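# Move the parcel from the cart to the desk tray

## Task

Take the parcel off the cart and set it in the letter tray on the desk so that all of it rests inside the tray's walls. Then open the gripper and pull the robot away. The parcel must stay there with no help from the robot, and the robot must not tip over or finish leaning.

## Robot and tools

ROBOT. A wheeled base with a vertical column, a tilting head, and two six-joint arms (left, right), each ending in a two-finger gripper. Folded, it is 0.73 m long, 0.62 m wide and 1.88 m tall, and its front is 0.40 m ahead of the column. The base drives forward/back and turns in place; it cannot move sideways. Now and then a loose object may get a small shove by itself.

FRAMES. Base frame: origin on the floor under the column, midway between the drive wheels; x forward, y left, z up, metres. left_hand and right_hand are reported in this frame: the point where the fingers meet (tips reach 8 mm further). The hand's z axis runs along the fingers (quat_wxyz maps (0,0,1) onto it), its y axis along the opening. Odometry frame = base frame at the scene's start; base_odometry counts wheel turns only, so slip reads as travel. Heading is positive leftward, -3.142 to 3.142.

execute_actions. Arguments: "actions", a list holding one action or nothing (empty just reports state and images); "cameras", a list from cam_head_left, cam_head_right, cam_left_wrist, cam_right_wrist, nav_camera, all (omitted/null/["all"] gives all, [] gives none). An action may hold:
- "base": exactly one of {"translate_m": d}, a straight move relative to where the base is, metres, -3 to 3, forward positive; or {"rotate_rad": d}, a turn in place relative to current heading, -3.2 to 3.2, counter-clockwise (left) positive. Counted from the base position in the last reported state.
- "joints": absolute targets by name, one flat object covering both arms and head. head_tilt_rad -0.61 to 1.308 (0 level, positive looks down). For each side (left_/right_): joint1_rad -2.879 to 2.879, joint2_rad 0 to 3.141, joint3_rad 0 to 3.019, joint4_rad -1.692 to 1.57, joint5_rad -1.57 to 1.57 (positive swings the hand to the robot's right), joint6_rad -2.094 to 2.094 (hand roll, positive clockwise viewed from behind), gripper_m 0 to 0.093 (fingertip gap, metres). Done tolerances: head 0.03; joints 1-6 0.045, 0.14, 0.09, 0.055, 0.03, 0.035; gripper 0.003.
- "speeds": caps for this action only: translate_m 0.05-0.8 m/s, rotate_rad 0.1-1 rad/s (defaults are the maxima). A base move needing over 8.667 s is refused; no action runs past 15 s.
Unknown keys or out-of-range numbers refuse the whole call. Joints left out may still chase earlier targets. Motions in one action start together.

wait: "seconds" 0-10; nothing new commanded, returns state and images.
zoom_image: "camera" and "region" [x0, y0, x1, y1] in pixels of that camera's latest full image, top-left origin, at most 504x504.
finished_scene: "scene" (integer) ends the scene for good after the last command is held; the parcel must already be in place and remain so.
If a result reports a stop, the rest of that reply's motion, wait and finish calls are skipped.

ARM GEOMETRY (approximate). With joint1 at -1.57 (left) or 1.57 (right) and joints 5, 6 at 0, the arm works in a vertical plane straight ahead, 0.23 m beside the column. Let a = j2 - 0.35, b = 1.05 + j2 - j3, c = b - j4 (c = 1.57 means fingers straight down). Hand point: ahead = 0.12 + 0.39 sin a + 0.38 cos b + 0.25 cos c; up = 1.46 + 0.39 cos a - 0.38 sin b - 0.25 sin c. Example j2, j3, j4 = 0.93, 0.78, 0.14 gives 0.60 ahead, 1.21 up. Real hands sit up to ~5 cm lower and nearer the column (~12 cm with heavy or far loads); trust the reported hand position (1-3 cm, worst 6 cm). Reach ~1 m from the shoulder, lowest ~0.47 m up; the floor is out of reach. Fingers-down load guide: 3.2 kg near 0.4 m ahead at 0.65-1.2 m up; 2 kg to 0.6 m ahead; 1 kg to 0.8 m ahead at 0.9-1.2 m up; 0.3 kg to 0.6 m ahead up to 1.6 m. Keep fingers at least ~1.2 rad below horizontal for heavy loads (0.2 kg tolerates 0.35 rad). A gripper holds about 2-6 kg.

GRIPPER. Fingers 7 cm long; outside span is the opening +1 cm at tips, +5 cm at base; body 10 cm wide, 7 cm thick. To grasp, command a gap smaller than the object; off_target is then expected. An opening staying 0.002 m or more above target means something is held. Fingers opening against walls keep pressing and can lift that object.

RESULTS. base_status and joint_status per motion: done; off_target (rested short, may still push); contact_stop (base only, wheel stalled); time_out; not_followed / "joint command not followed" with a cause line (safety check withheld an arm's targets for nearing the other arm, itself, the body, or a room object; grippers still act). To clear it, move each joint from the first blocked action back at least 0.05 rad, move the other arm away, or drive off. on_its_own lists what this call did not command; "held at" is a target. motor_effort lists only left_wheel and right_wheel (%, positive drives forward, peak in brackets, noisy). wheel_motors_off is 1 while the wheels are cut. turned_by_wheels vs turned_by_imu differing by over ~4% and 0.05 rad means a collision or slip. base_tilt in degrees, forward/right positive, ~1 degree bias. Motor temperatures: one block per arm; MOTOR HOT from 85 °C; at 100 °C that arm and gripper drop (OVER-TEMPERATURE FAULT, limit_stop_at_motor_heat; resend targets).

PITFALLS. Blocked arms keep pushing and heat up (worst with joint5 far over); resend the reported positions to relax, noting a held load sags ~1 cm per kg. Small steps under ~0.03 rad (0.08 for j2, j3) may not move; approach gently in ~0.05 rad steps from your last target. After contact_stop back off 0.05 m before turning. Tables 0.30-1.20 m high can ride over the base and hit the column. Pushing hard ~3 s cuts wheel motors for 2 s. Never let the arms strike or squeeze each other. Avoid drops, slams and tipping.

CAMERAS. Head cameras (1.47-1.58 m up) look ahead, tilted by head_tilt_rad; straight ahead may be off-centre by up to 0.3 rad. Wrist fisheye cameras sit 0.10 m behind the fingertips, offset toward -x of the hand frame, looking along the fingers tilted 0.62 rad toward +x; image right is hand -y, up is roughly -x. With fingers down and the arm forward, they look back toward the robot, and things above image centre lie further ahead or lower than the tips. nav_camera is at the base front, 0.23 m up, looking forward. Intrinsics as given: head 672x504, wrist 616x616, nav 672x504.

Each tool is called after "Call:" as name(argument=value, ...) on one line, values as JSON.

## Session

Call:
execute_actions(actions=[])

Scene clock: 0.00 s.
Motor temperatures (°C, as the motors report them): left_arm=[22 22 20 18 19 20] | right_arm=[20 21 19 20 18 18]
base_odometry: x=+0.000 y=+0.000 heading=+0.000 (m, m, rad; odometry frame)
turned_by_wheels: +0.000 (rad since the last result)
turned_by_imu: +0.000 (rad since the last result)
base_tilt: forward=-0.3 right=-0.6 (deg)
base_status: not commanded
joint_positions: head_tilt_rad=+0.872 left_joint1_rad=-1.583 left_joint2_rad=+0.905 left_joint3_rad=+0.388 left_joint4_rad=-0.994 left_joint5_rad=-0.023 left_joint6_rad=-0.078 left_gripper_m=+0.094 right_joint1_rad=+1.581 right_joint2_rad=+0.847 right_joint3_rad=+0.401 right_joint4_rad=-0.936 right_joint5_rad=-0.063 right_joint6_rad=+0.047 right_gripper_m=+0.094
joint_status: not commanded
wheel_motors_off: 0
motor_effort: left_wheel=+2 right_wheel=+1 (%)
left_hand: x=+0.1252 y=+0.2262 z=+1.2653 quat_wxyz=(+0.473, +0.024, -0.880, -0.025) (m; base frame)
right_hand: x=+0.1525 y=-0.2124 z=+1.2527 quat_wxyz=(+0.417, -0.030, -0.908, -0.022) (m; base frame)
pictures: cam_head_left, cam_head_right, cam_left_wrist, cam_right_wrist, nav_camera
Images, in order (width x height): cam_head_left 672x504, cam_head_right 672x504, cam_left_wrist 616x616, cam_right_wrist 616x616, nav_camera 672x504.

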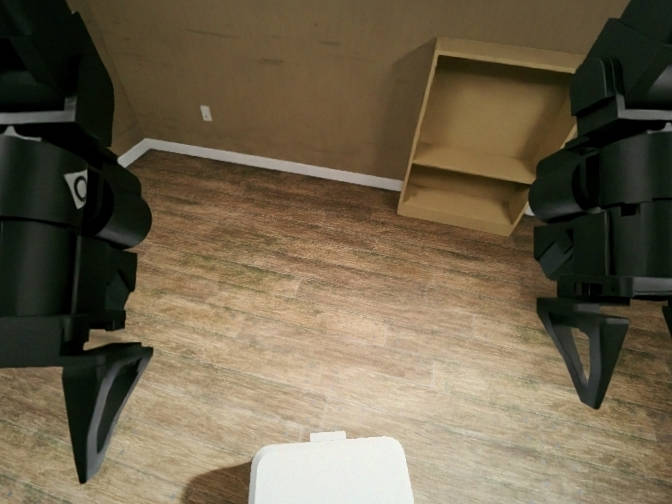

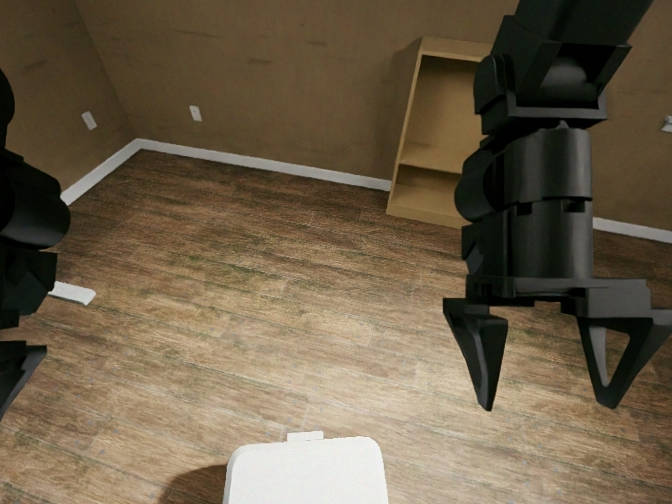

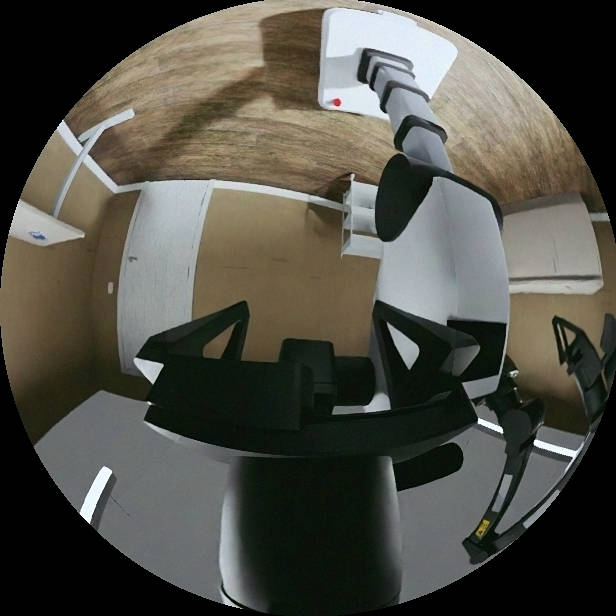

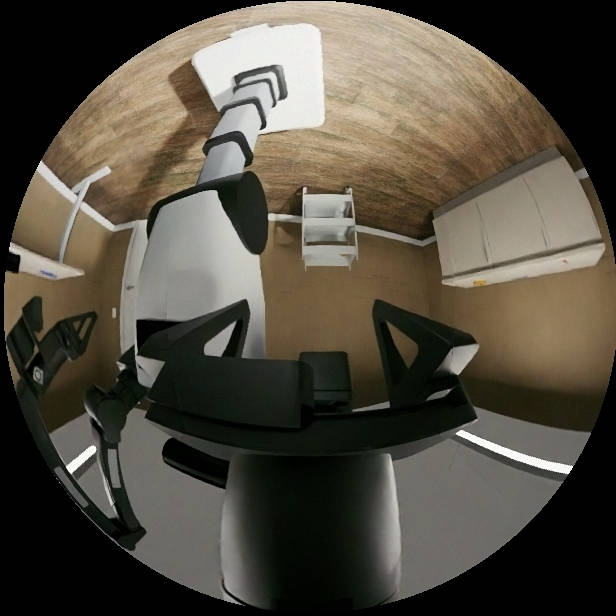

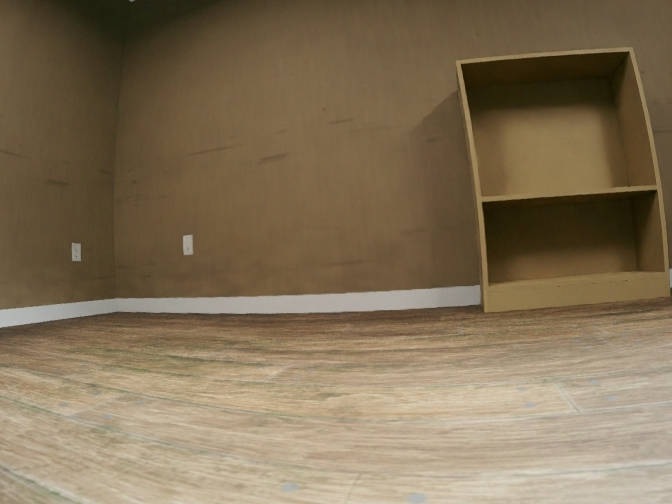

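Call:
zoom_image(camera="cam_right_wrist", region=[260, 160, 400, 300])

Call:
execute_actions(actions=[{"base": {"rotate_rad": -3.05}, "joints": {"head_tilt_rad": 0.75}}], cameras=["cam_head_left", "cam_head_right", "nav_camera"])

Region (260, 160, 400, 300) of cam_right_wrist's 616x616 image, scaled by 3.600, with more detail than that image has.

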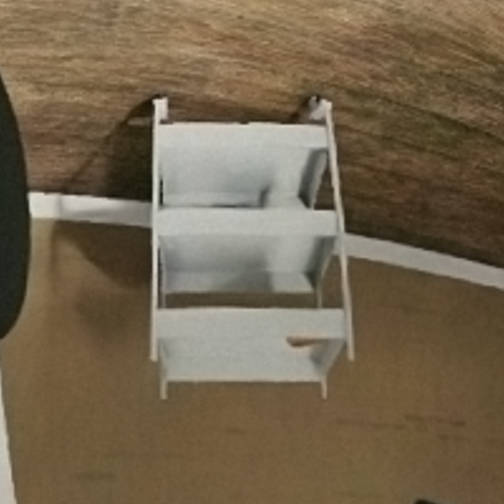

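Scene clock: 6.90 s.
Motor temperatures (°C, as the motors report them): left_arm=[22 22 20 18 19 20] | right_arm=[20 21 19 20 18 18]
base_odometry: x=+0.000 y=+0.000 heading=-3.049 (m, m, rad; odometry frame)
turned_by_wheels: -3.049 (rad since the last result)
turned_by_imu: -3.063 (rad since the last result)
base_tilt: forward=-0.3 right=-0.6 (deg)
base_status: done
joint_positions: head_tilt_rad=+0.766 left_joint1_rad=-1.583 left_joint2_rad=+0.905 left_joint3_rad=+0.388 left_joint4_rad=-0.994 left_joint5_rad=-0.023 left_joint6_rad=-0.078 left_gripper_m=+0.094 right_joint1_rad=+1.581 right_joint2_rad=+0.847 right_joint3_rad=+0.401 right_joint4_rad=-0.936 right_joint5_rad=-0.063 right_joint6_rad=+0.047 right_gripper_m=+0.094
joint_status: all done
wheel_motors_off: 0
motor_effort: left_wheel=+6(34) right_wheel=-6(32) (%)
left_hand: x=+0.1252 y=+0.2262 z=+1.2653 quat_wxyz=(+0.473, +0.024, -0.880, -0.025) (m; base frame)
right_hand: x=+0.1525 y=-0.2124 z=+1.2527 quat_wxyz=(+0.417, -0.030, -0.908, -0.022) (m; base frame)
pictures: cam_head_left, cam_head_right, nav_camera
Images, in order (width x height): cam_head_left 672x504, cam_head_right 672x504, nav_camera 672x504.

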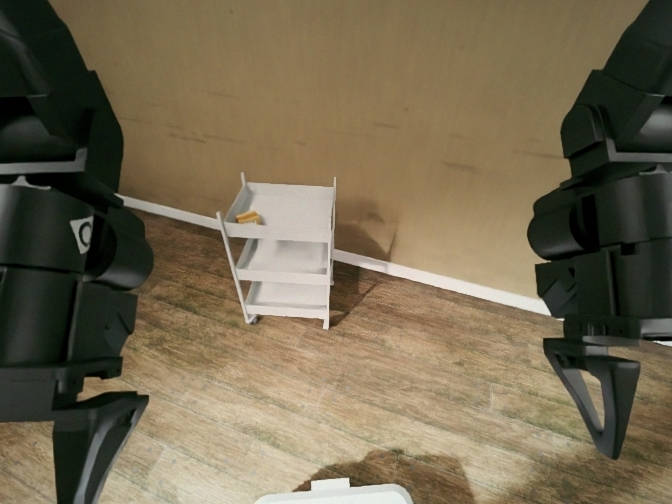

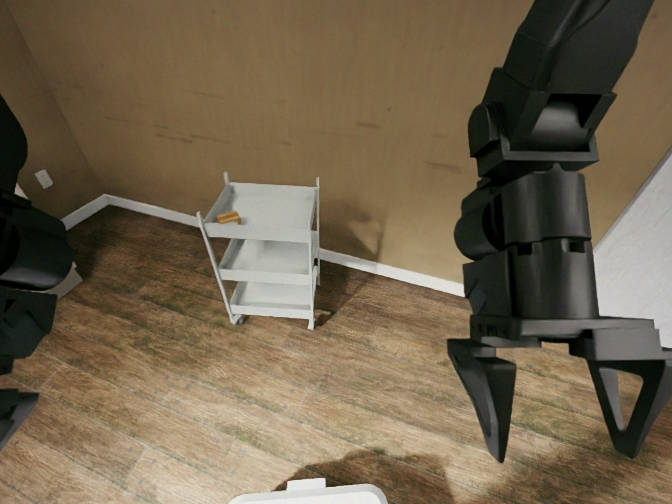

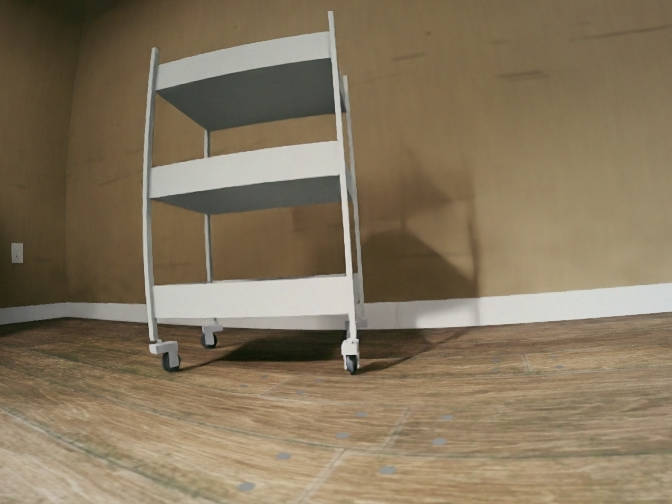

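Call:
zoom_image(camera="cam_head_left", region=[205, 160, 355, 270])

Region (205, 160, 355, 270) of cam_head_left's 672x504 image, scaled by 3.360, with more detail than that image has; it fills the top 370 rows of this view, and the rest is white.

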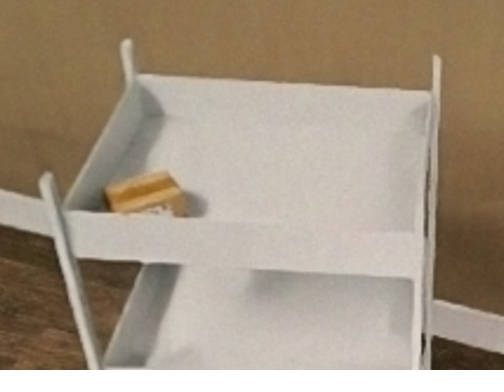

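Call:
execute_actions(actions=[{"base": {"rotate_rad": 0.09}, "joints": {"left_joint1_rad": -1.57, "left_joint2_rad": 1.771, "left_joint3_rad": 1.501, "left_joint4_rad": -0.25, "left_joint5_rad": 0, "left_joint6_rad": 1.29, "head_tilt_rad": 1.0}}], cameras=[])

Call:
execute_actions(actions=[{"base": {"translate_m": 0.62}, "speeds": {"translate_m": 0.5}}], cameras=["cam_head_left", "cam_left_wrist", "nav_camera"])

Scene clock: 16.27 s.
Motor temperatures (°C, as the motors report them): left_arm=[22 22 20 18 19 20] | right_arm=[20 21 19 20 18 18]
base_odometry: x=+0.000 y=+0.000 heading=-2.960 (m, m, rad; odometry frame)
turned_by_wheels: +0.089 (rad since the last result)
turned_by_imu: +0.091 (rad since the last result)
base_tilt: forward=-0.3 right=-0.5 (deg)
base_status: done
joint_positions: head_tilt_rad=+1.000 left_joint1_rad=-1.577 left_joint2_rad=+1.769 left_joint3_rad=+1.494 left_joint4_rad=-0.261 left_joint5_rad=-0.003 left_joint6_rad=+1.276 left_gripper_m=+0.094 right_joint1_rad=+1.581 right_joint2_rad=+0.847 right_joint3_rad=+0.401 right_joint4_rad=-0.936 right_joint5_rad=-0.063 right_joint6_rad=+0.047 right_gripper_m=+0.094
joint_status: all done
wheel_motors_off: 0
motor_effort: left_wheel=-7(21) right_wheel=+7(21) (%)
left_hand: x=+0.5957 y=+0.2206 z=+0.8969 quat_wxyz=(+0.004, -0.597, -0.802, +0.004) (m; base frame)
right_hand: x=+0.1527 y=-0.2124 z=+1.2526 quat_wxyz=(+0.417, -0.030, -0.908, -0.022) (m; base frame)
pictures: none
No camera images: the call's "cameras" was empty. Leave "cameras" out to get every camera's image.

Scene clock: 18.83 s.
Motor temperatures (°C, as the motors report them): left_arm=[22 23 20 18 19 20] | right_arm=[20 21 19 20 18 18]
base_odometry: x=-0.610 y=-0.112 heading=-2.962 (m, m, rad; odometry frame)
turned_by_wheels: -0.002 (rad since the last result)
turned_by_imu: +0.001 (rad since the last result)
base_tilt: forward=-0.4 right=-0.5 (deg)
base_status: done
joint_positions: head_tilt_rad=+1.001 left_joint1_rad=-1.577 left_joint2_rad=+1.769 left_joint3_rad=+1.495 left_joint4_rad=-0.261 left_joint5_rad=-0.003 left_joint6_rad=+1.276 left_gripper_m=+0.094 right_joint1_rad=+1.581 right_joint2_rad=+0.847 right_joint3_rad=+0.403 right_joint4_rad=-0.936 right_joint5_rad=-0.063 right_joint6_rad=+0.047 right_gripper_m=+0.094
joint_status: not commanded
wheel_motors_off: 0
motor_effort: left_wheel=+0(47) right_wheel=+0(62) (%)
left_hand: x=+0.5960 y=+0.2206 z=+0.8970 quat_wxyz=(+0.004, -0.597, -0.802, +0.004) (m; base frame)
right_hand: x=+0.1533 y=-0.2124 z=+1.2525 quat_wxyz=(+0.416, -0.030, -0.909, -0.022) (m; base frame)
pictures: cam_head_left, cam_left_wrist, nav_camera
Images, in order (width x height): cam_head_left 672x504, cam_left_wrist 616x616, nav_camera 672x504.

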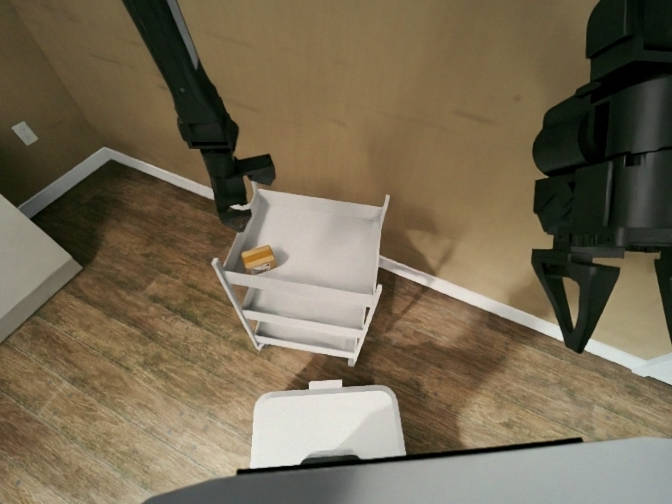

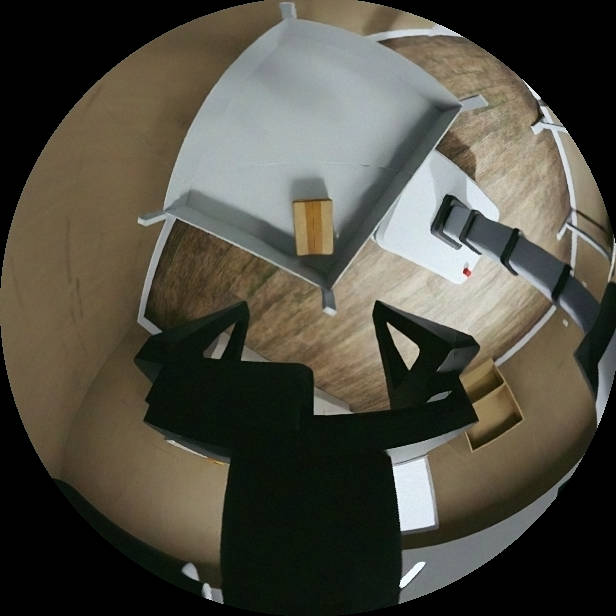

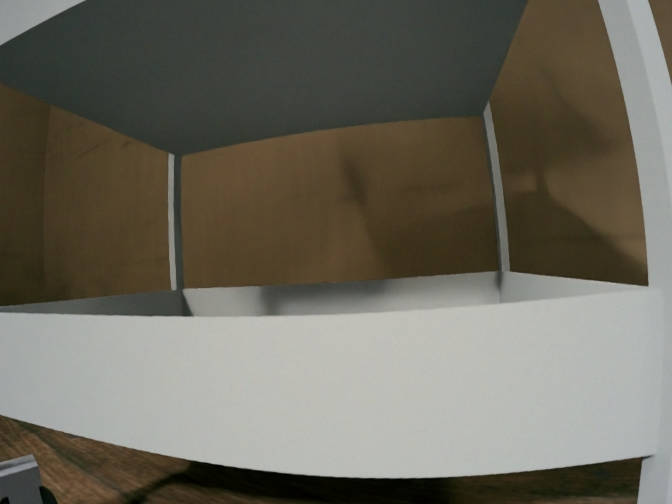

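Call:
zoom_image(camera="cam_left_wrist", region=[230, 160, 400, 330])

Region (230, 160, 400, 330) of cam_left_wrist's 616x616 image, scaled by 2.965, with more detail than that image has.

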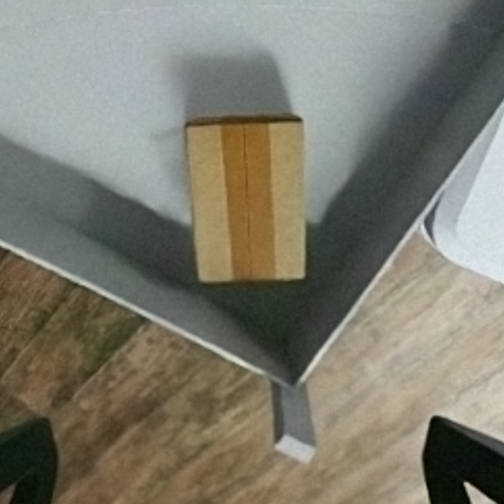

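Call:
execute_actions(actions=[{"joints": {"left_joint1_rad": -1.622, "left_joint2_rad": 2.125, "left_joint3_rad": 1.91, "left_joint4_rad": -0.27}}], cameras=["cam_head_left", "cam_left_wrist"])

Scene clock: 34.93 s.
Motor temperatures (°C, as the motors report them): left_arm=[22 24 20 18 19 20] | right_arm=[20 21 19 20 18 18]
base_odometry: x=-0.610 y=-0.112 heading=-2.962 (m, m, rad; odometry frame)
turned_by_wheels: +0.000 (rad since the last result)
turned_by_imu: +0.001 (rad since the last result)
base_tilt: forward=-0.3 right=-0.6 (deg)
base_status: not commanded
joint_positions: head_tilt_rad=+1.001 left_joint1_rad=-1.625 left_joint2_rad=+2.142 left_joint3_rad=+1.887 left_joint4_rad=-0.262 left_joint5_rad=-0.003 left_joint6_rad=+1.276 left_gripper_m=+0.094 right_joint1_rad=+1.581 right_joint2_rad=+0.847 right_joint3_rad=+0.403 right_joint4_rad=-0.936 right_joint5_rad=-0.063 right_joint6_rad=+0.047 right_gripper_m=+0.094
joint_status: all done
wheel_motors_off: 0
motor_effort: left_wheel=-3(3) right_wheel=+2(3) (%)
left_hand: x=+0.6008 y=+0.1777 z=+0.7571 quat_wxyz=(-0.016, -0.606, -0.795, +0.016) (m; base frame)
right_hand: x=+0.1533 y=-0.2124 z=+1.2525 quat_wxyz=(+0.416, -0.030, -0.909, -0.022) (m; base frame)
pictures: cam_head_left, cam_left_wrist
Images, in order (width x height): cam_head_left 672x504, cam_left_wrist 616x616.

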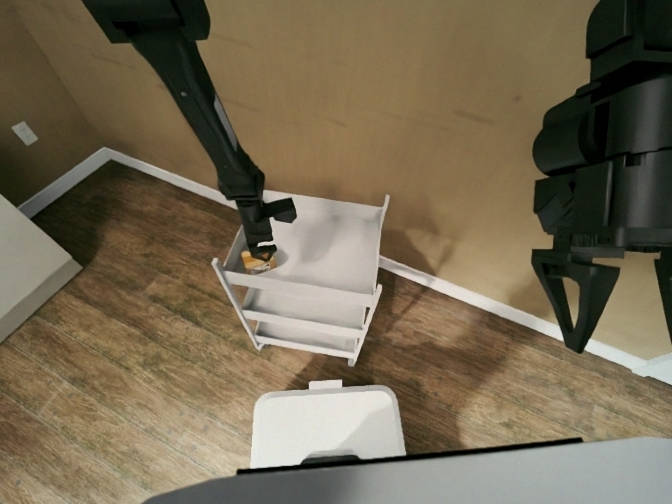

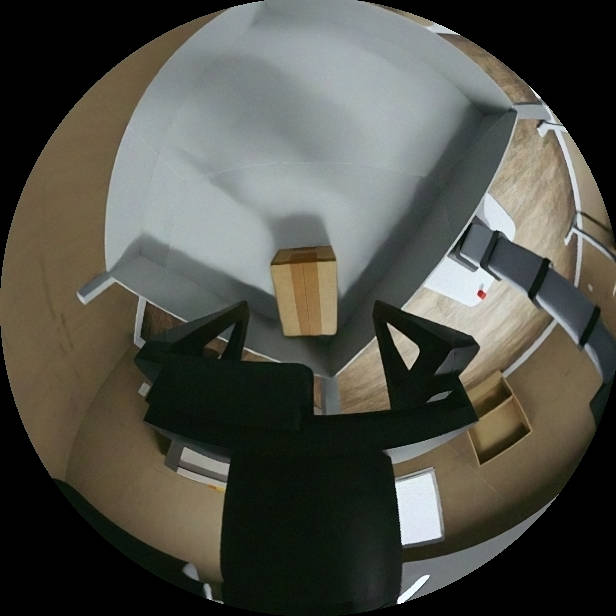

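Call:
execute_actions(actions=[{"base": {"rotate_rad": 0.02}, "joints": {"left_joint2_rad": 2.25, "left_joint3_rad": 2.045, "left_joint4_rad": -0.315, "left_joint6_rad": 1.205, "left_gripper_m": 0.088}}], cameras=["cam_left_wrist"])

Scene clock: 47.30 s.
Motor temperatures (°C, as the motors report them): left_arm=[22 24 20 18 19 20] | right_arm=[20 21 19 20 18 18]
base_odometry: x=-0.610 y=-0.112 heading=-2.944 (m, m, rad; odometry frame)
turned_by_wheels: +0.018 (rad since the last result)
turned_by_imu: +0.018 (rad since the last result)
base_tilt: forward=-0.3 right=-0.6 (deg)
base_status: done
joint_positions: head_tilt_rad=+1.001 left_joint1_rad=-1.621 left_joint2_rad=+2.240 left_joint3_rad=+2.031 left_joint4_rad=-0.303 left_joint5_rad=-0.003 left_joint6_rad=+1.215 left_gripper_m=+0.088 right_joint1_rad=+1.581 right_joint2_rad=+0.847 right_joint3_rad=+0.403 right_joint4_rad=-0.936 right_joint5_rad=-0.063 right_joint6_rad=+0.047 right_gripper_m=+0.094
joint_status: all done
wheel_motors_off: 0
motor_effort: left_wheel=-2(47) right_wheel=+1(50) (%)
left_hand: x=+0.6094 y=+0.1798 z=+0.7262 quat_wxyz=(-0.017, -0.581, -0.814, +0.014) (m; base frame)
right_hand: x=+0.1533 y=-0.2124 z=+1.2525 quat_wxyz=(+0.416, -0.030, -0.909, -0.022) (m; base frame)
pictures: cam_left_wrist
Images, in order (width x height): cam_left_wrist 616x616.

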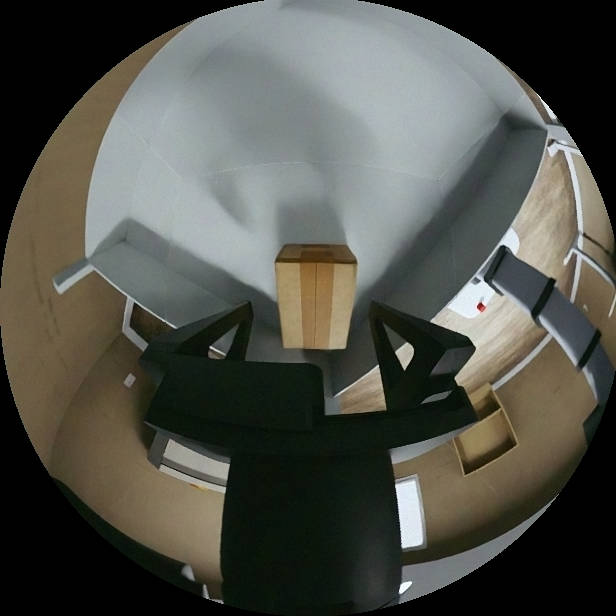

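Well aligned. Descend.

Call:
execute_actions(actions=[{"joints": {"left_joint2_rad": 2.39, "left_joint3_rad": 2.24, "left_joint4_rad": -0.355}}], cameras=["cam_head_left", "cam_left_wrist"])

Scene clock: 49.67 s.
Motor temperatures (°C, as the motors report them): left_arm=[22 24 20 18 19 20] | right_arm=[20 21 19 20 18 18]
base_odometry: x=-0.610 y=-0.112 heading=-2.944 (m, m, rad; odometry frame)
turned_by_wheels: +0.000 (rad since the last result)
turned_by_imu: +0.001 (rad since the last result)
base_tilt: forward=-0.3 right=-0.6 (deg)
base_status: not commanded
joint_positions: head_tilt_rad=+1.001 left_joint1_rad=-1.621 left_joint2_rad=+2.388 left_joint3_rad=+2.209 left_joint4_rad=-0.342 left_joint5_rad=-0.002 left_joint6_rad=+1.215 left_gripper_m=+0.088 right_joint1_rad=+1.581 right_joint2_rad=+0.847 right_joint3_rad=+0.403 right_joint4_rad=-0.936 right_joint5_rad=-0.063 right_joint6_rad=+0.047 right_gripper_m=+0.094
joint_status: all done
wheel_motors_off: 0
motor_effort: left_wheel=+0(2) right_wheel=+2(2) (%)
left_hand: x=+0.5954 y=+0.1779 z=+0.6770 quat_wxyz=(-0.013, -0.581, -0.814, +0.016) (m; base frame)
right_hand: x=+0.1533 y=-0.2124 z=+1.2525 quat_wxyz=(+0.416, -0.030, -0.909, -0.022) (m; base frame)
pictures: cam_head_left, cam_left_wrist
Images, in order (width x height): cam_head_left 672x504, cam_left_wrist 616x616.

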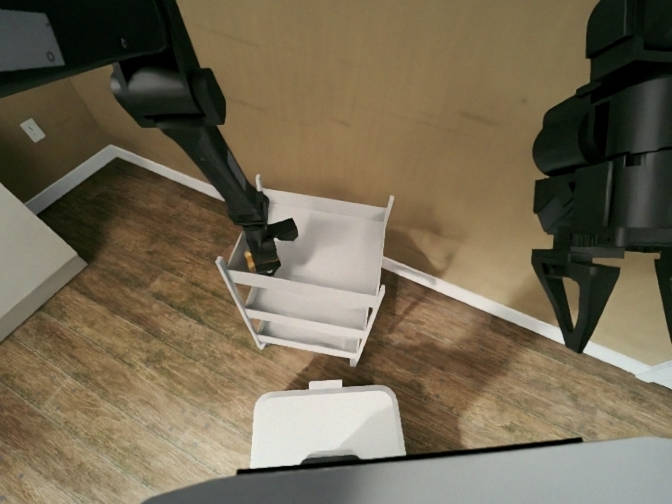

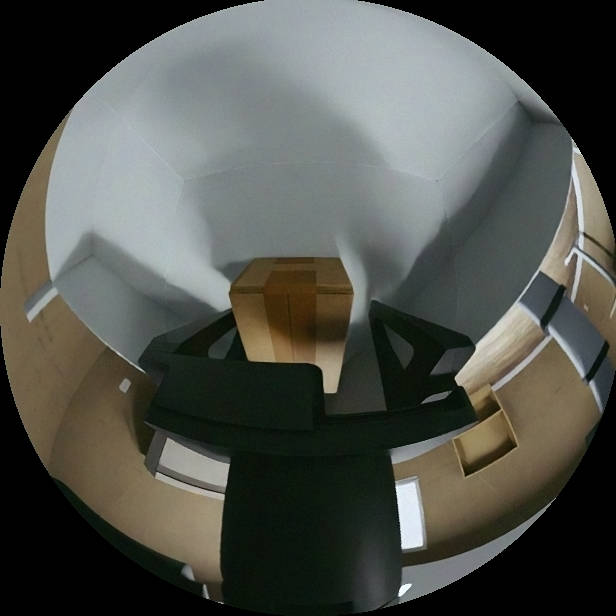

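Call:
execute_actions(actions=[{"base": {"translate_m": 0.008}, "speeds": {"translate_m": 0.1}, "joints": {"left_gripper_m": 0.07}}], cameras=[])

Call:
execute_actions(actions=[{"joints": {"left_gripper_m": 0.025}}], cameras=["cam_left_wrist"])

Scene clock: 53.50 s.
Motor temperatures (°C, as the motors report them): left_arm=[22 24 20 18 19 20] | right_arm=[20 21 19 20 18 18]
base_odometry: x=-0.618 y=-0.113 heading=-2.943 (m, m, rad; odometry frame)
turned_by_wheels: +0.001 (rad since the last result)
turned_by_imu: +0.002 (rad since the last result)
base_tilt: forward=-0.3 right=-0.6 (deg)
base_status: done
joint_positions: head_tilt_rad=+1.001 left_joint1_rad=-1.621 left_joint2_rad=+2.389 left_joint3_rad=+2.219 left_joint4_rad=-0.342 left_joint5_rad=-0.002 left_joint6_rad=+1.215 left_gripper_m=+0.070 right_joint1_rad=+1.581 right_joint2_rad=+0.847 right_joint3_rad=+0.402 right_joint4_rad=-0.936 right_joint5_rad=-0.063 right_joint6_rad=+0.047 right_gripper_m=+0.094
joint_status: all done
wheel_motors_off: 0
motor_effort: left_wheel=+3(39) right_wheel=+0(38) (%)
left_hand: x=+0.6009 y=+0.1778 z=+0.6780 quat_wxyz=(-0.017, -0.581, -0.814, +0.014) (m; base frame)
right_hand: x=+0.1529 y=-0.2124 z=+1.2526 quat_wxyz=(+0.416, -0.030, -0.908, -0.022) (m; base frame)
pictures: none
No camera images: the call's "cameras" was empty. Leave "cameras" out to get every camera's image.

Scene clock: 54.10 s.
Motor temperatures (°C, as the motors report them): left_arm=[22 24 20 18 19 20] | right_arm=[20 21 19 20 18 18]
base_odometry: x=-0.618 y=-0.113 heading=-2.943 (m, m, rad; odometry frame)
turned_by_wheels: +0.000 (rad since the last result)
turned_by_imu: +0.000 (rad since the last result)
base_tilt: forward=-0.3 right=-0.6 (deg)
base_status: not commanded
joint_positions: head_tilt_rad=+1.001 left_joint1_rad=-1.621 left_joint2_rad=+2.389 left_joint3_rad=+2.219 left_joint4_rad=-0.342 left_joint5_rad=-0.002 left_joint6_rad=+1.215 left_gripper_m=+0.059 right_joint1_rad=+1.581 right_joint2_rad=+0.847 right_joint3_rad=+0.402 right_joint4_rad=-0.936 right_joint5_rad=-0.063 right_joint6_rad=+0.047 right_gripper_m=+0.094
joint_status: left_gripper_m off_target (ended at +0.059, target +0.025)
wheel_motors_off: 0
motor_effort: left_wheel=+2(0) right_wheel=+0(1) (%)
left_hand: x=+0.6009 y=+0.1778 z=+0.6780 quat_wxyz=(-0.017, -0.581, -0.814, +0.014) (m; base frame)
right_hand: x=+0.1529 y=-0.2124 z=+1.2526 quat_wxyz=(+0.416, -0.030, -0.908, -0.022) (m; base frame)
pictures: cam_left_wrist
Images, in order (width x height): cam_left_wrist 616x616.

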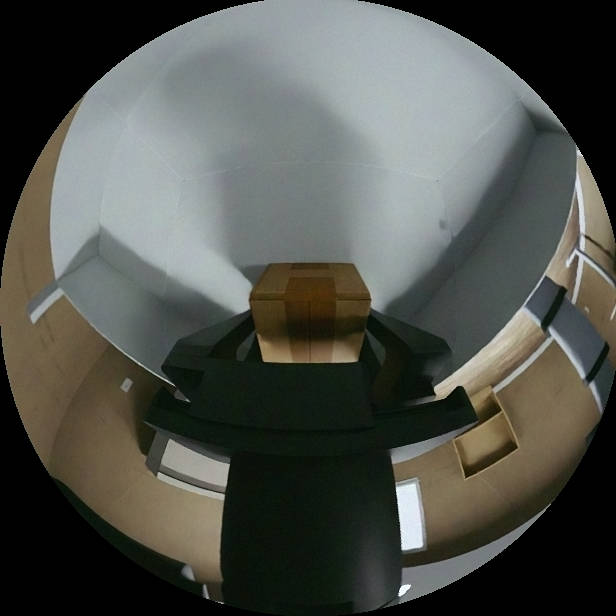

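Call:
execute_actions(actions=[{"joints": {"left_joint1_rad": -1.655, "left_joint2_rad": 2.13, "left_joint3_rad": 2.0}}], cameras=[])

Call:
execute_actions(actions=[{"joints": {"left_joint1_rad": -1.57, "left_joint2_rad": 1.304, "left_joint3_rad": 1.375, "left_joint4_rad": -0.59}}], cameras=["cam_head_left", "cam_left_wrist"])

Scene clock: 60.53 s.
Motor temperatures (°C, as the motors report them): left_arm=[22 24 20 18 19 20] | right_arm=[20 21 19 20 18 18]
base_odometry: x=-0.618 y=-0.113 heading=-2.943 (m, m, rad; odometry frame)
turned_by_wheels: +0.000 (rad since the last result)
turned_by_imu: +0.001 (rad since the last result)
base_tilt: forward=-0.3 right=-0.6 (deg)
base_status: not commanded
joint_positions: head_tilt_rad=+1.001 left_joint1_rad=-1.655 left_joint2_rad=+2.118 left_joint3_rad=+2.002 left_joint4_rad=-0.346 left_joint5_rad=-0.002 left_joint6_rad=+1.215 left_gripper_m=+0.059 right_joint1_rad=+1.581 right_joint2_rad=+0.847 right_joint3_rad=+0.402 right_joint4_rad=-0.936 right_joint5_rad=-0.063 right_joint6_rad=+0.047 right_gripper_m=+0.094
joint_status: all done
wheel_motors_off: 0
motor_effort: left_wheel=+0(2) right_wheel=-1(1) (%)
left_hand: x=+0.6661 y=+0.1511 z=+0.7862 quat_wxyz=(-0.046, -0.587, -0.809, +0.012) (m; base frame)
right_hand: x=+0.1529 y=-0.2124 z=+1.2526 quat_wxyz=(+0.416, -0.030, -0.908, -0.022) (m; base frame)
pictures: none
No camera images: the call's "cameras" was empty. Leave "cameras" out to get every camera's image.

Scene clock: 62.23 s.
Motor temperatures (°C, as the motors report them): left_arm=[22 24 20 18 19 20] | right_arm=[20 21 19 20 18 18]
base_odometry: x=-0.618 y=-0.113 heading=-2.943 (m, m, rad; odometry frame)
turned_by_wheels: +0.000 (rad since the last result)
turned_by_imu: +0.000 (rad since the last result)
base_tilt: forward=-0.3 right=-0.5 (deg)
base_status: not commanded
joint_positions: head_tilt_rad=+1.001 left_joint1_rad=-1.566 left_joint2_rad=+1.303 left_joint3_rad=+1.380 left_joint4_rad=-0.585 left_joint5_rad=+0.000 left_joint6_rad=+1.215 left_gripper_m=+0.059 right_joint1_rad=+1.581 right_joint2_rad=+0.847 right_joint3_rad=+0.402 right_joint4_rad=-0.936 right_joint5_rad=-0.063 right_joint6_rad=+0.047 right_gripper_m=+0.094
joint_status: all done
wheel_motors_off: 0
motor_effort: left_wheel=+3(5) right_wheel=-2(1) (%)
left_hand: x=+0.6578 y=+0.2275 z=+1.1168 quat_wxyz=(-0.005, -0.570, -0.822, -0.006) (m; base frame)
right_hand: x=+0.1529 y=-0.2124 z=+1.2526 quat_wxyz=(+0.416, -0.030, -0.908, -0.022) (m; base frame)
pictures: cam_head_left, cam_left_wrist
Images, in order (width x height): cam_head_left 672x504, cam_left_wrist 616x616.

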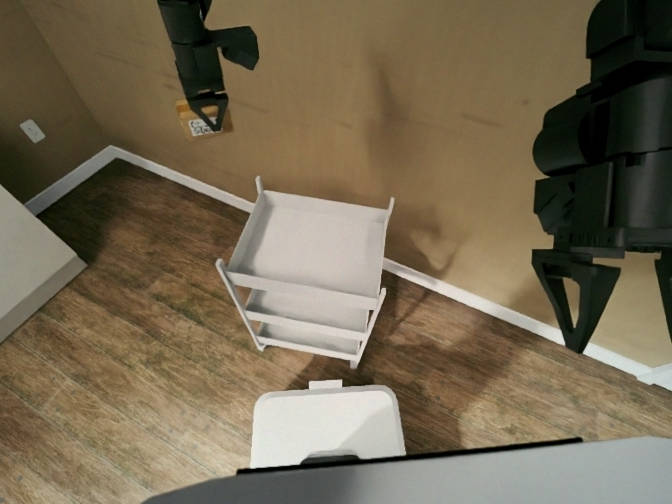

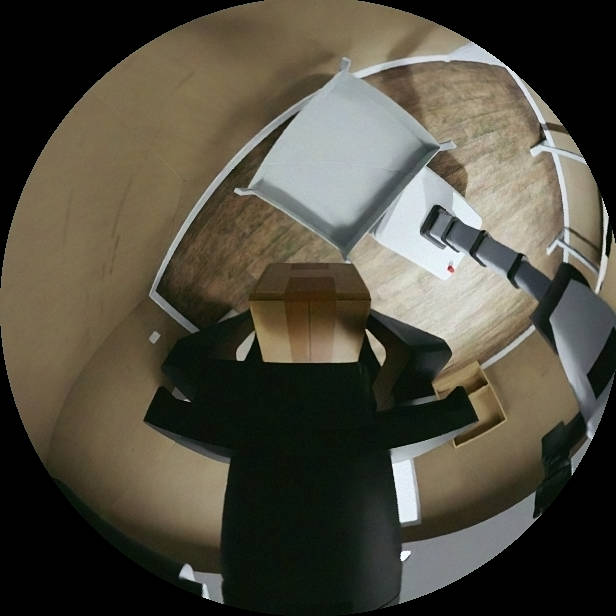

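Call:
execute_actions(actions=[{"base": {"translate_m": -0.8}, "joints": {"head_tilt_rad": 0.55, "left_joint6_rad": 0}}], cameras=[])

Call:
execute_actions(actions=[{"base": {"rotate_rad": -2.0}}], cameras=["cam_head_left", "cam_head_right", "nav_camera"])

Scene clock: 73.00 s.
Motor temperatures (°C, as the motors report them): left_arm=[22 25 20 18 19 20] | right_arm=[20 21 19 20 18 18]
base_odometry: x=+0.167 y=+0.044 heading=-2.943 (m, m, rad; odometry frame)
turned_by_wheels: +0.000 (rad since the last result)
turned_by_imu: -0.001 (rad since the last result)
base_tilt: forward=-0.3 right=-0.5 (deg)
base_status: done
joint_positions: head_tilt_rad=+0.567 left_joint1_rad=-1.566 left_joint2_rad=+1.303 left_joint3_rad=+1.378 left_joint4_rad=-0.585 left_joint5_rad=+0.000 left_joint6_rad=+0.014 left_gripper_m=+0.059 right_joint1_rad=+1.581 right_joint2_rad=+0.847 right_joint3_rad=+0.398 right_joint4_rad=-0.936 right_joint5_rad=-0.063 right_joint6_rad=+0.047 right_gripper_m=+0.094
joint_status: all done
wheel_motors_off: 0
motor_effort: left_wheel=+0(60) right_wheel=+0(44) (%)
left_hand: x=+0.6568 y=+0.2275 z=+1.1163 quat_wxyz=(-0.007, -0.006, -1.000, -0.002) (m; base frame)
right_hand: x=+0.1511 y=-0.2124 z=+1.2531 quat_wxyz=(+0.418, -0.030, -0.908, -0.022) (m; base frame)
pictures: none
No camera images: the call's "cameras" was empty. Leave "cameras" out to get every camera's image.

Scene clock: 76.60 s.
Motor temperatures (°C, as the motors report them): left_arm=[22 25 20 18 19 20] | right_arm=[20 21 19 20 18 18]
base_odometry: x=+0.167 y=+0.045 heading=+1.341 (m, m, rad; odometry frame)
turned_by_wheels: -1.999 (rad since the last result)
turned_by_imu: -2.008 (rad since the last result)
base_tilt: forward=-0.3 right=-0.5 (deg)
base_status: done
joint_positions: head_tilt_rad=+0.567 left_joint1_rad=-1.567 left_joint2_rad=+1.303 left_joint3_rad=+1.378 left_joint4_rad=-0.585 left_joint5_rad=+0.000 left_joint6_rad=+0.014 left_gripper_m=+0.059 right_joint1_rad=+1.581 right_joint2_rad=+0.847 right_joint3_rad=+0.399 right_joint4_rad=-0.936 right_joint5_rad=-0.063 right_joint6_rad=+0.047 right_gripper_m=+0.094
joint_status: not commanded
wheel_motors_off: 0
motor_effort: left_wheel=+6(51) right_wheel=-6(37) (%)
left_hand: x=+0.6568 y=+0.2266 z=+1.1163 quat_wxyz=(-0.007, -0.006, -1.000, -0.002) (m; base frame)
right_hand: x=+0.1513 y=-0.2124 z=+1.2531 quat_wxyz=(+0.418, -0.030, -0.908, -0.022) (m; base frame)
pictures: cam_head_left, cam_head_right, nav_camera
Images, in order (width x height): cam_head_left 672x504, cam_head_right 672x504, nav_camera 672x504.

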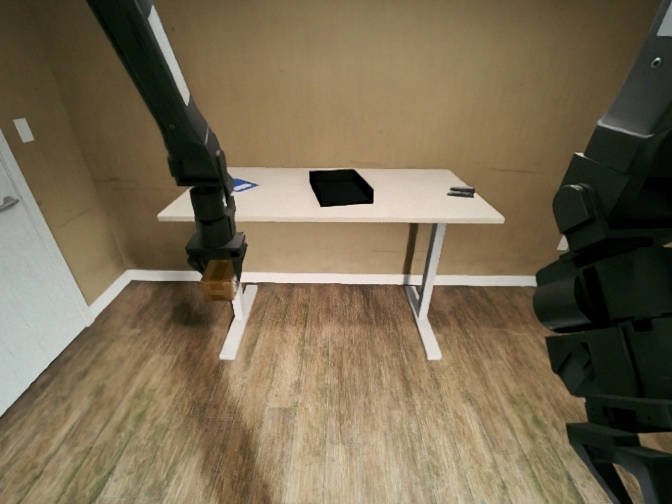

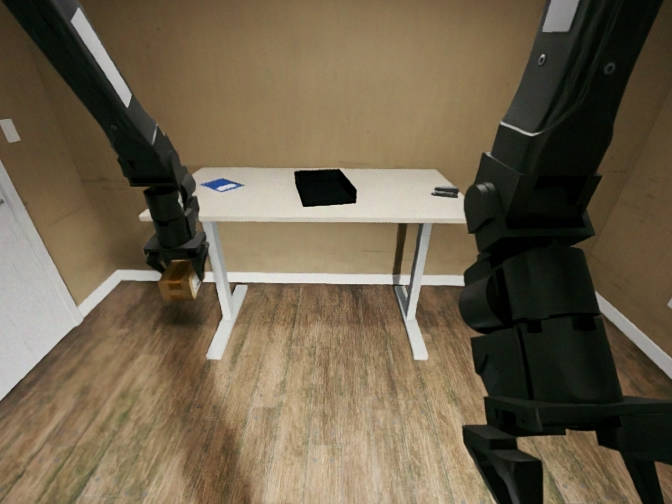

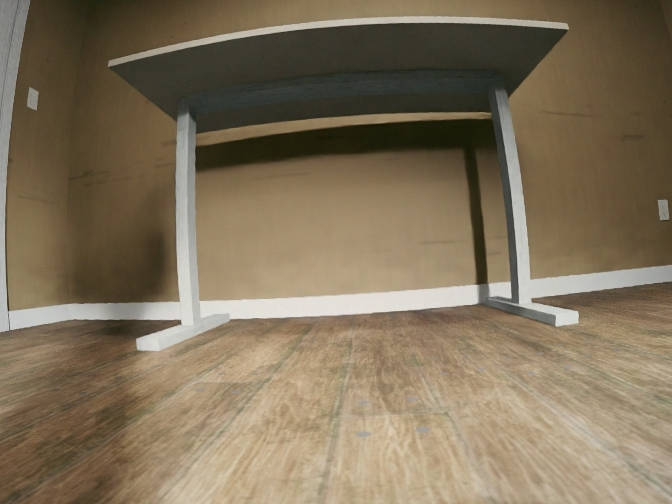

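Call:
execute_actions(actions=[{"base": {"rotate_rad": -0.205}, "joints": {"left_joint6_rad": -0.36, "head_tilt_rad": 0.9}}], cameras=[])

Call:
execute_actions(actions=[{"base": {"translate_m": 0.93}, "speeds": {"translate_m": 0.6}}], cameras=["cam_head_left", "cam_left_wrist", "nav_camera"])

Scene clock: 85.23 s.
Motor temperatures (°C, as the motors report them): left_arm=[22 25 21 18 19 20] | right_arm=[20 21 19 20 18 18]
base_odometry: x=+0.167 y=+0.045 heading=+1.137 (m, m, rad; odometry frame)
turned_by_wheels: -0.204 (rad since the last result)
turned_by_imu: -0.204 (rad since the last result)
base_tilt: forward=-0.4 right=-0.6 (deg)
base_status: done
joint_positions: head_tilt_rad=+0.901 left_joint1_rad=-1.569 left_joint2_rad=+1.303 left_joint3_rad=+1.378 left_joint4_rad=-0.585 left_joint5_rad=+0.000 left_joint6_rad=-0.346 left_gripper_m=+0.059 right_joint1_rad=+1.581 right_joint2_rad=+0.847 right_joint3_rad=+0.399 right_joint4_rad=-0.936 right_joint5_rad=-0.063 right_joint6_rad=+0.047 right_gripper_m=+0.094
joint_status: all done
wheel_motors_off: 0
motor_effort: left_wheel=+7(28) right_wheel=-6(31) (%)
left_hand: x=+0.6568 y=+0.2257 z=+1.1163 quat_wxyz=(-0.007, +0.172, -0.985, +0.000) (m; base frame)
right_hand: x=+0.1513 y=-0.2124 z=+1.2531 quat_wxyz=(+0.418, -0.030, -0.908, -0.022) (m; base frame)
pictures: none
No camera images: the call's "cameras" was empty. Leave "cameras" out to get every camera's image.

Scene clock: 88.43 s.
Motor temperatures (°C, as the motors report them): left_arm=[22 25 21 18 19 20] | right_arm=[20 21 19 20 18 18]
base_odometry: x=+0.558 y=+0.888 heading=+1.137 (m, m, rad; odometry frame)
turned_by_wheels: +0.000 (rad since the last result)
turned_by_imu: +0.004 (rad since the last result)
base_tilt: forward=-0.3 right=-0.6 (deg)
base_status: done
joint_positions: head_tilt_rad=+0.902 left_joint1_rad=-1.569 left_joint2_rad=+1.303 left_joint3_rad=+1.377 left_joint4_rad=-0.585 left_joint5_rad=+0.000 left_joint6_rad=-0.346 left_gripper_m=+0.059 right_joint1_rad=+1.581 right_joint2_rad=+0.847 right_joint3_rad=+0.402 right_joint4_rad=-0.936 right_joint5_rad=-0.063 right_joint6_rad=+0.047 right_gripper_m=+0.094
joint_status: not commanded
wheel_motors_off: 0
motor_effort: left_wheel=-2(54) right_wheel=+0(47) (%)
left_hand: x=+0.6563 y=+0.2257 z=+1.1162 quat_wxyz=(-0.006, +0.172, -0.985, +0.000) (m; base frame)
right_hand: x=+0.1532 y=-0.2124 z=+1.2525 quat_wxyz=(+0.416, -0.030, -0.909, -0.022) (m; base frame)
pictures: cam_head_left, cam_left_wrist, nav_camera
Images, in order (width x height): cam_head_left 672x504, cam_left_wrist 616x616, nav_camera 672x504.

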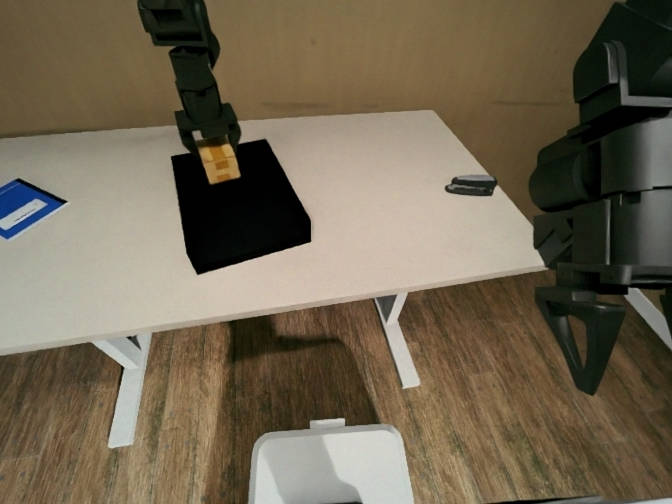

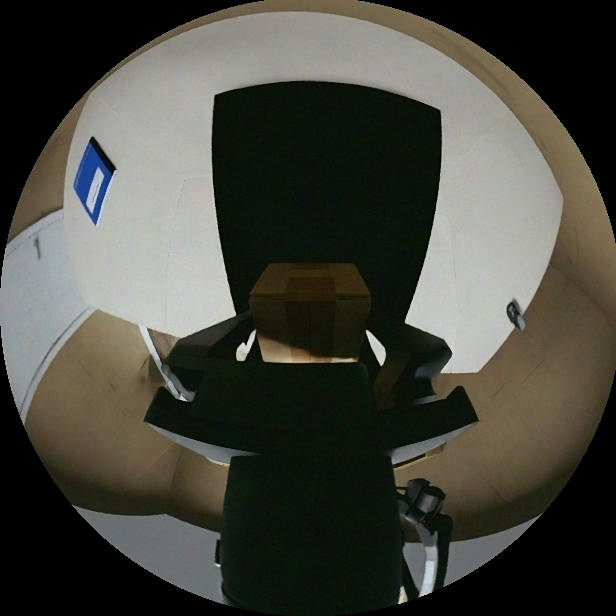

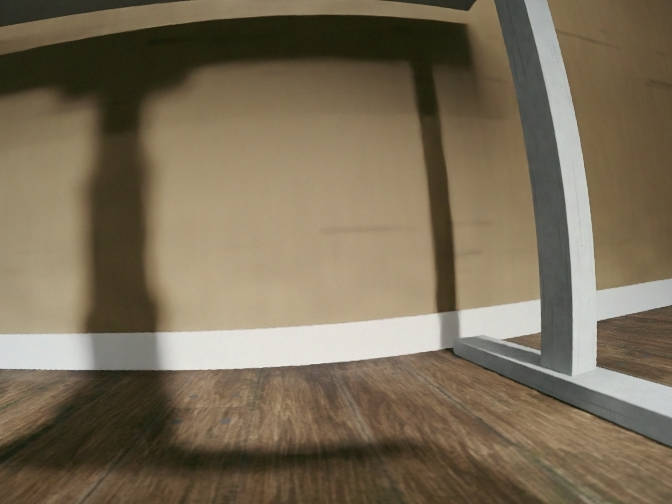

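Call:
execute_actions(actions=[{"base": {"translate_m": 0.05}, "speeds": {"translate_m": 0.2}, "joints": {"left_joint2_rad": 1.56, "left_joint3_rad": 1.53, "left_joint4_rad": -0.485}}], cameras=["cam_head_left", "cam_left_wrist"])

Scene clock: 93.10 s.
Motor temperatures (°C, as the motors report them): left_arm=[22 25 21 18 19 20] | right_arm=[20 21 19 20 18 18]
base_odometry: x=+0.579 y=+0.934 heading=+1.137 (m, m, rad; odometry frame)
turned_by_wheels: +0.000 (rad since the last result)
turned_by_imu: +0.001 (rad since the last result)
base_tilt: forward=-0.3 right=-0.6 (deg)
base_status: done
joint_positions: head_tilt_rad=+0.902 left_joint1_rad=-1.569 left_joint2_rad=+1.582 left_joint3_rad=+1.525 left_joint4_rad=-0.488 left_joint5_rad=+0.000 left_joint6_rad=-0.346 left_gripper_m=+0.059 right_joint1_rad=+1.581 right_joint2_rad=+0.847 right_joint3_rad=+0.402 right_joint4_rad=-0.936 right_joint5_rad=-0.063 right_joint6_rad=+0.047 right_gripper_m=+0.094
joint_status: all done
wheel_motors_off: 0
motor_effort: left_wheel=+0(37) right_wheel=-1(31) (%)
left_hand: x=+0.6542 y=+0.2259 z=+0.9960 quat_wxyz=(+0.010, +0.172, -0.985, -0.003) (m; base frame)
right_hand: x=+0.1532 y=-0.2124 z=+1.2525 quat_wxyz=(+0.416, -0.030, -0.909, -0.022) (m; base frame)
pictures: cam_head_left, cam_left_wrist
Images, in order (width x height): cam_head_left 672x504, cam_left_wrist 616x616.

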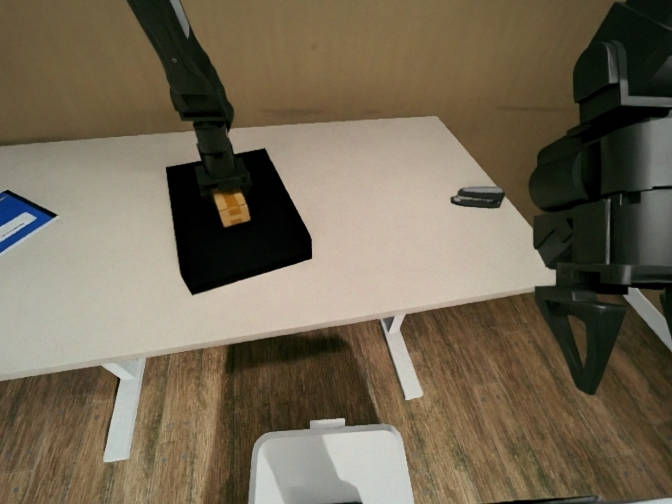

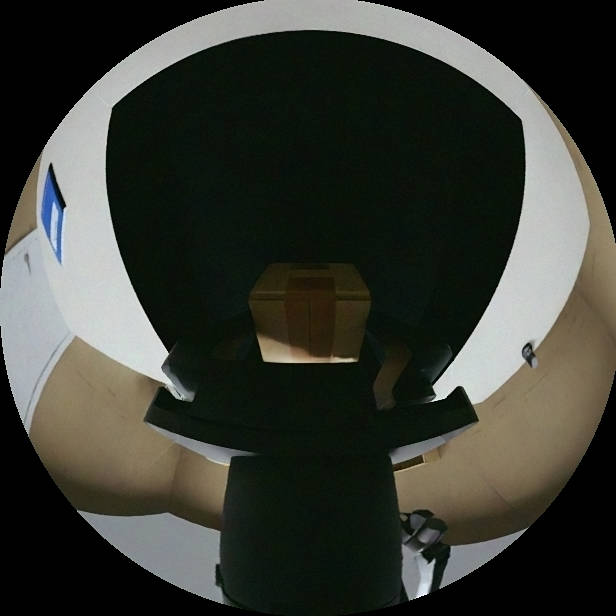

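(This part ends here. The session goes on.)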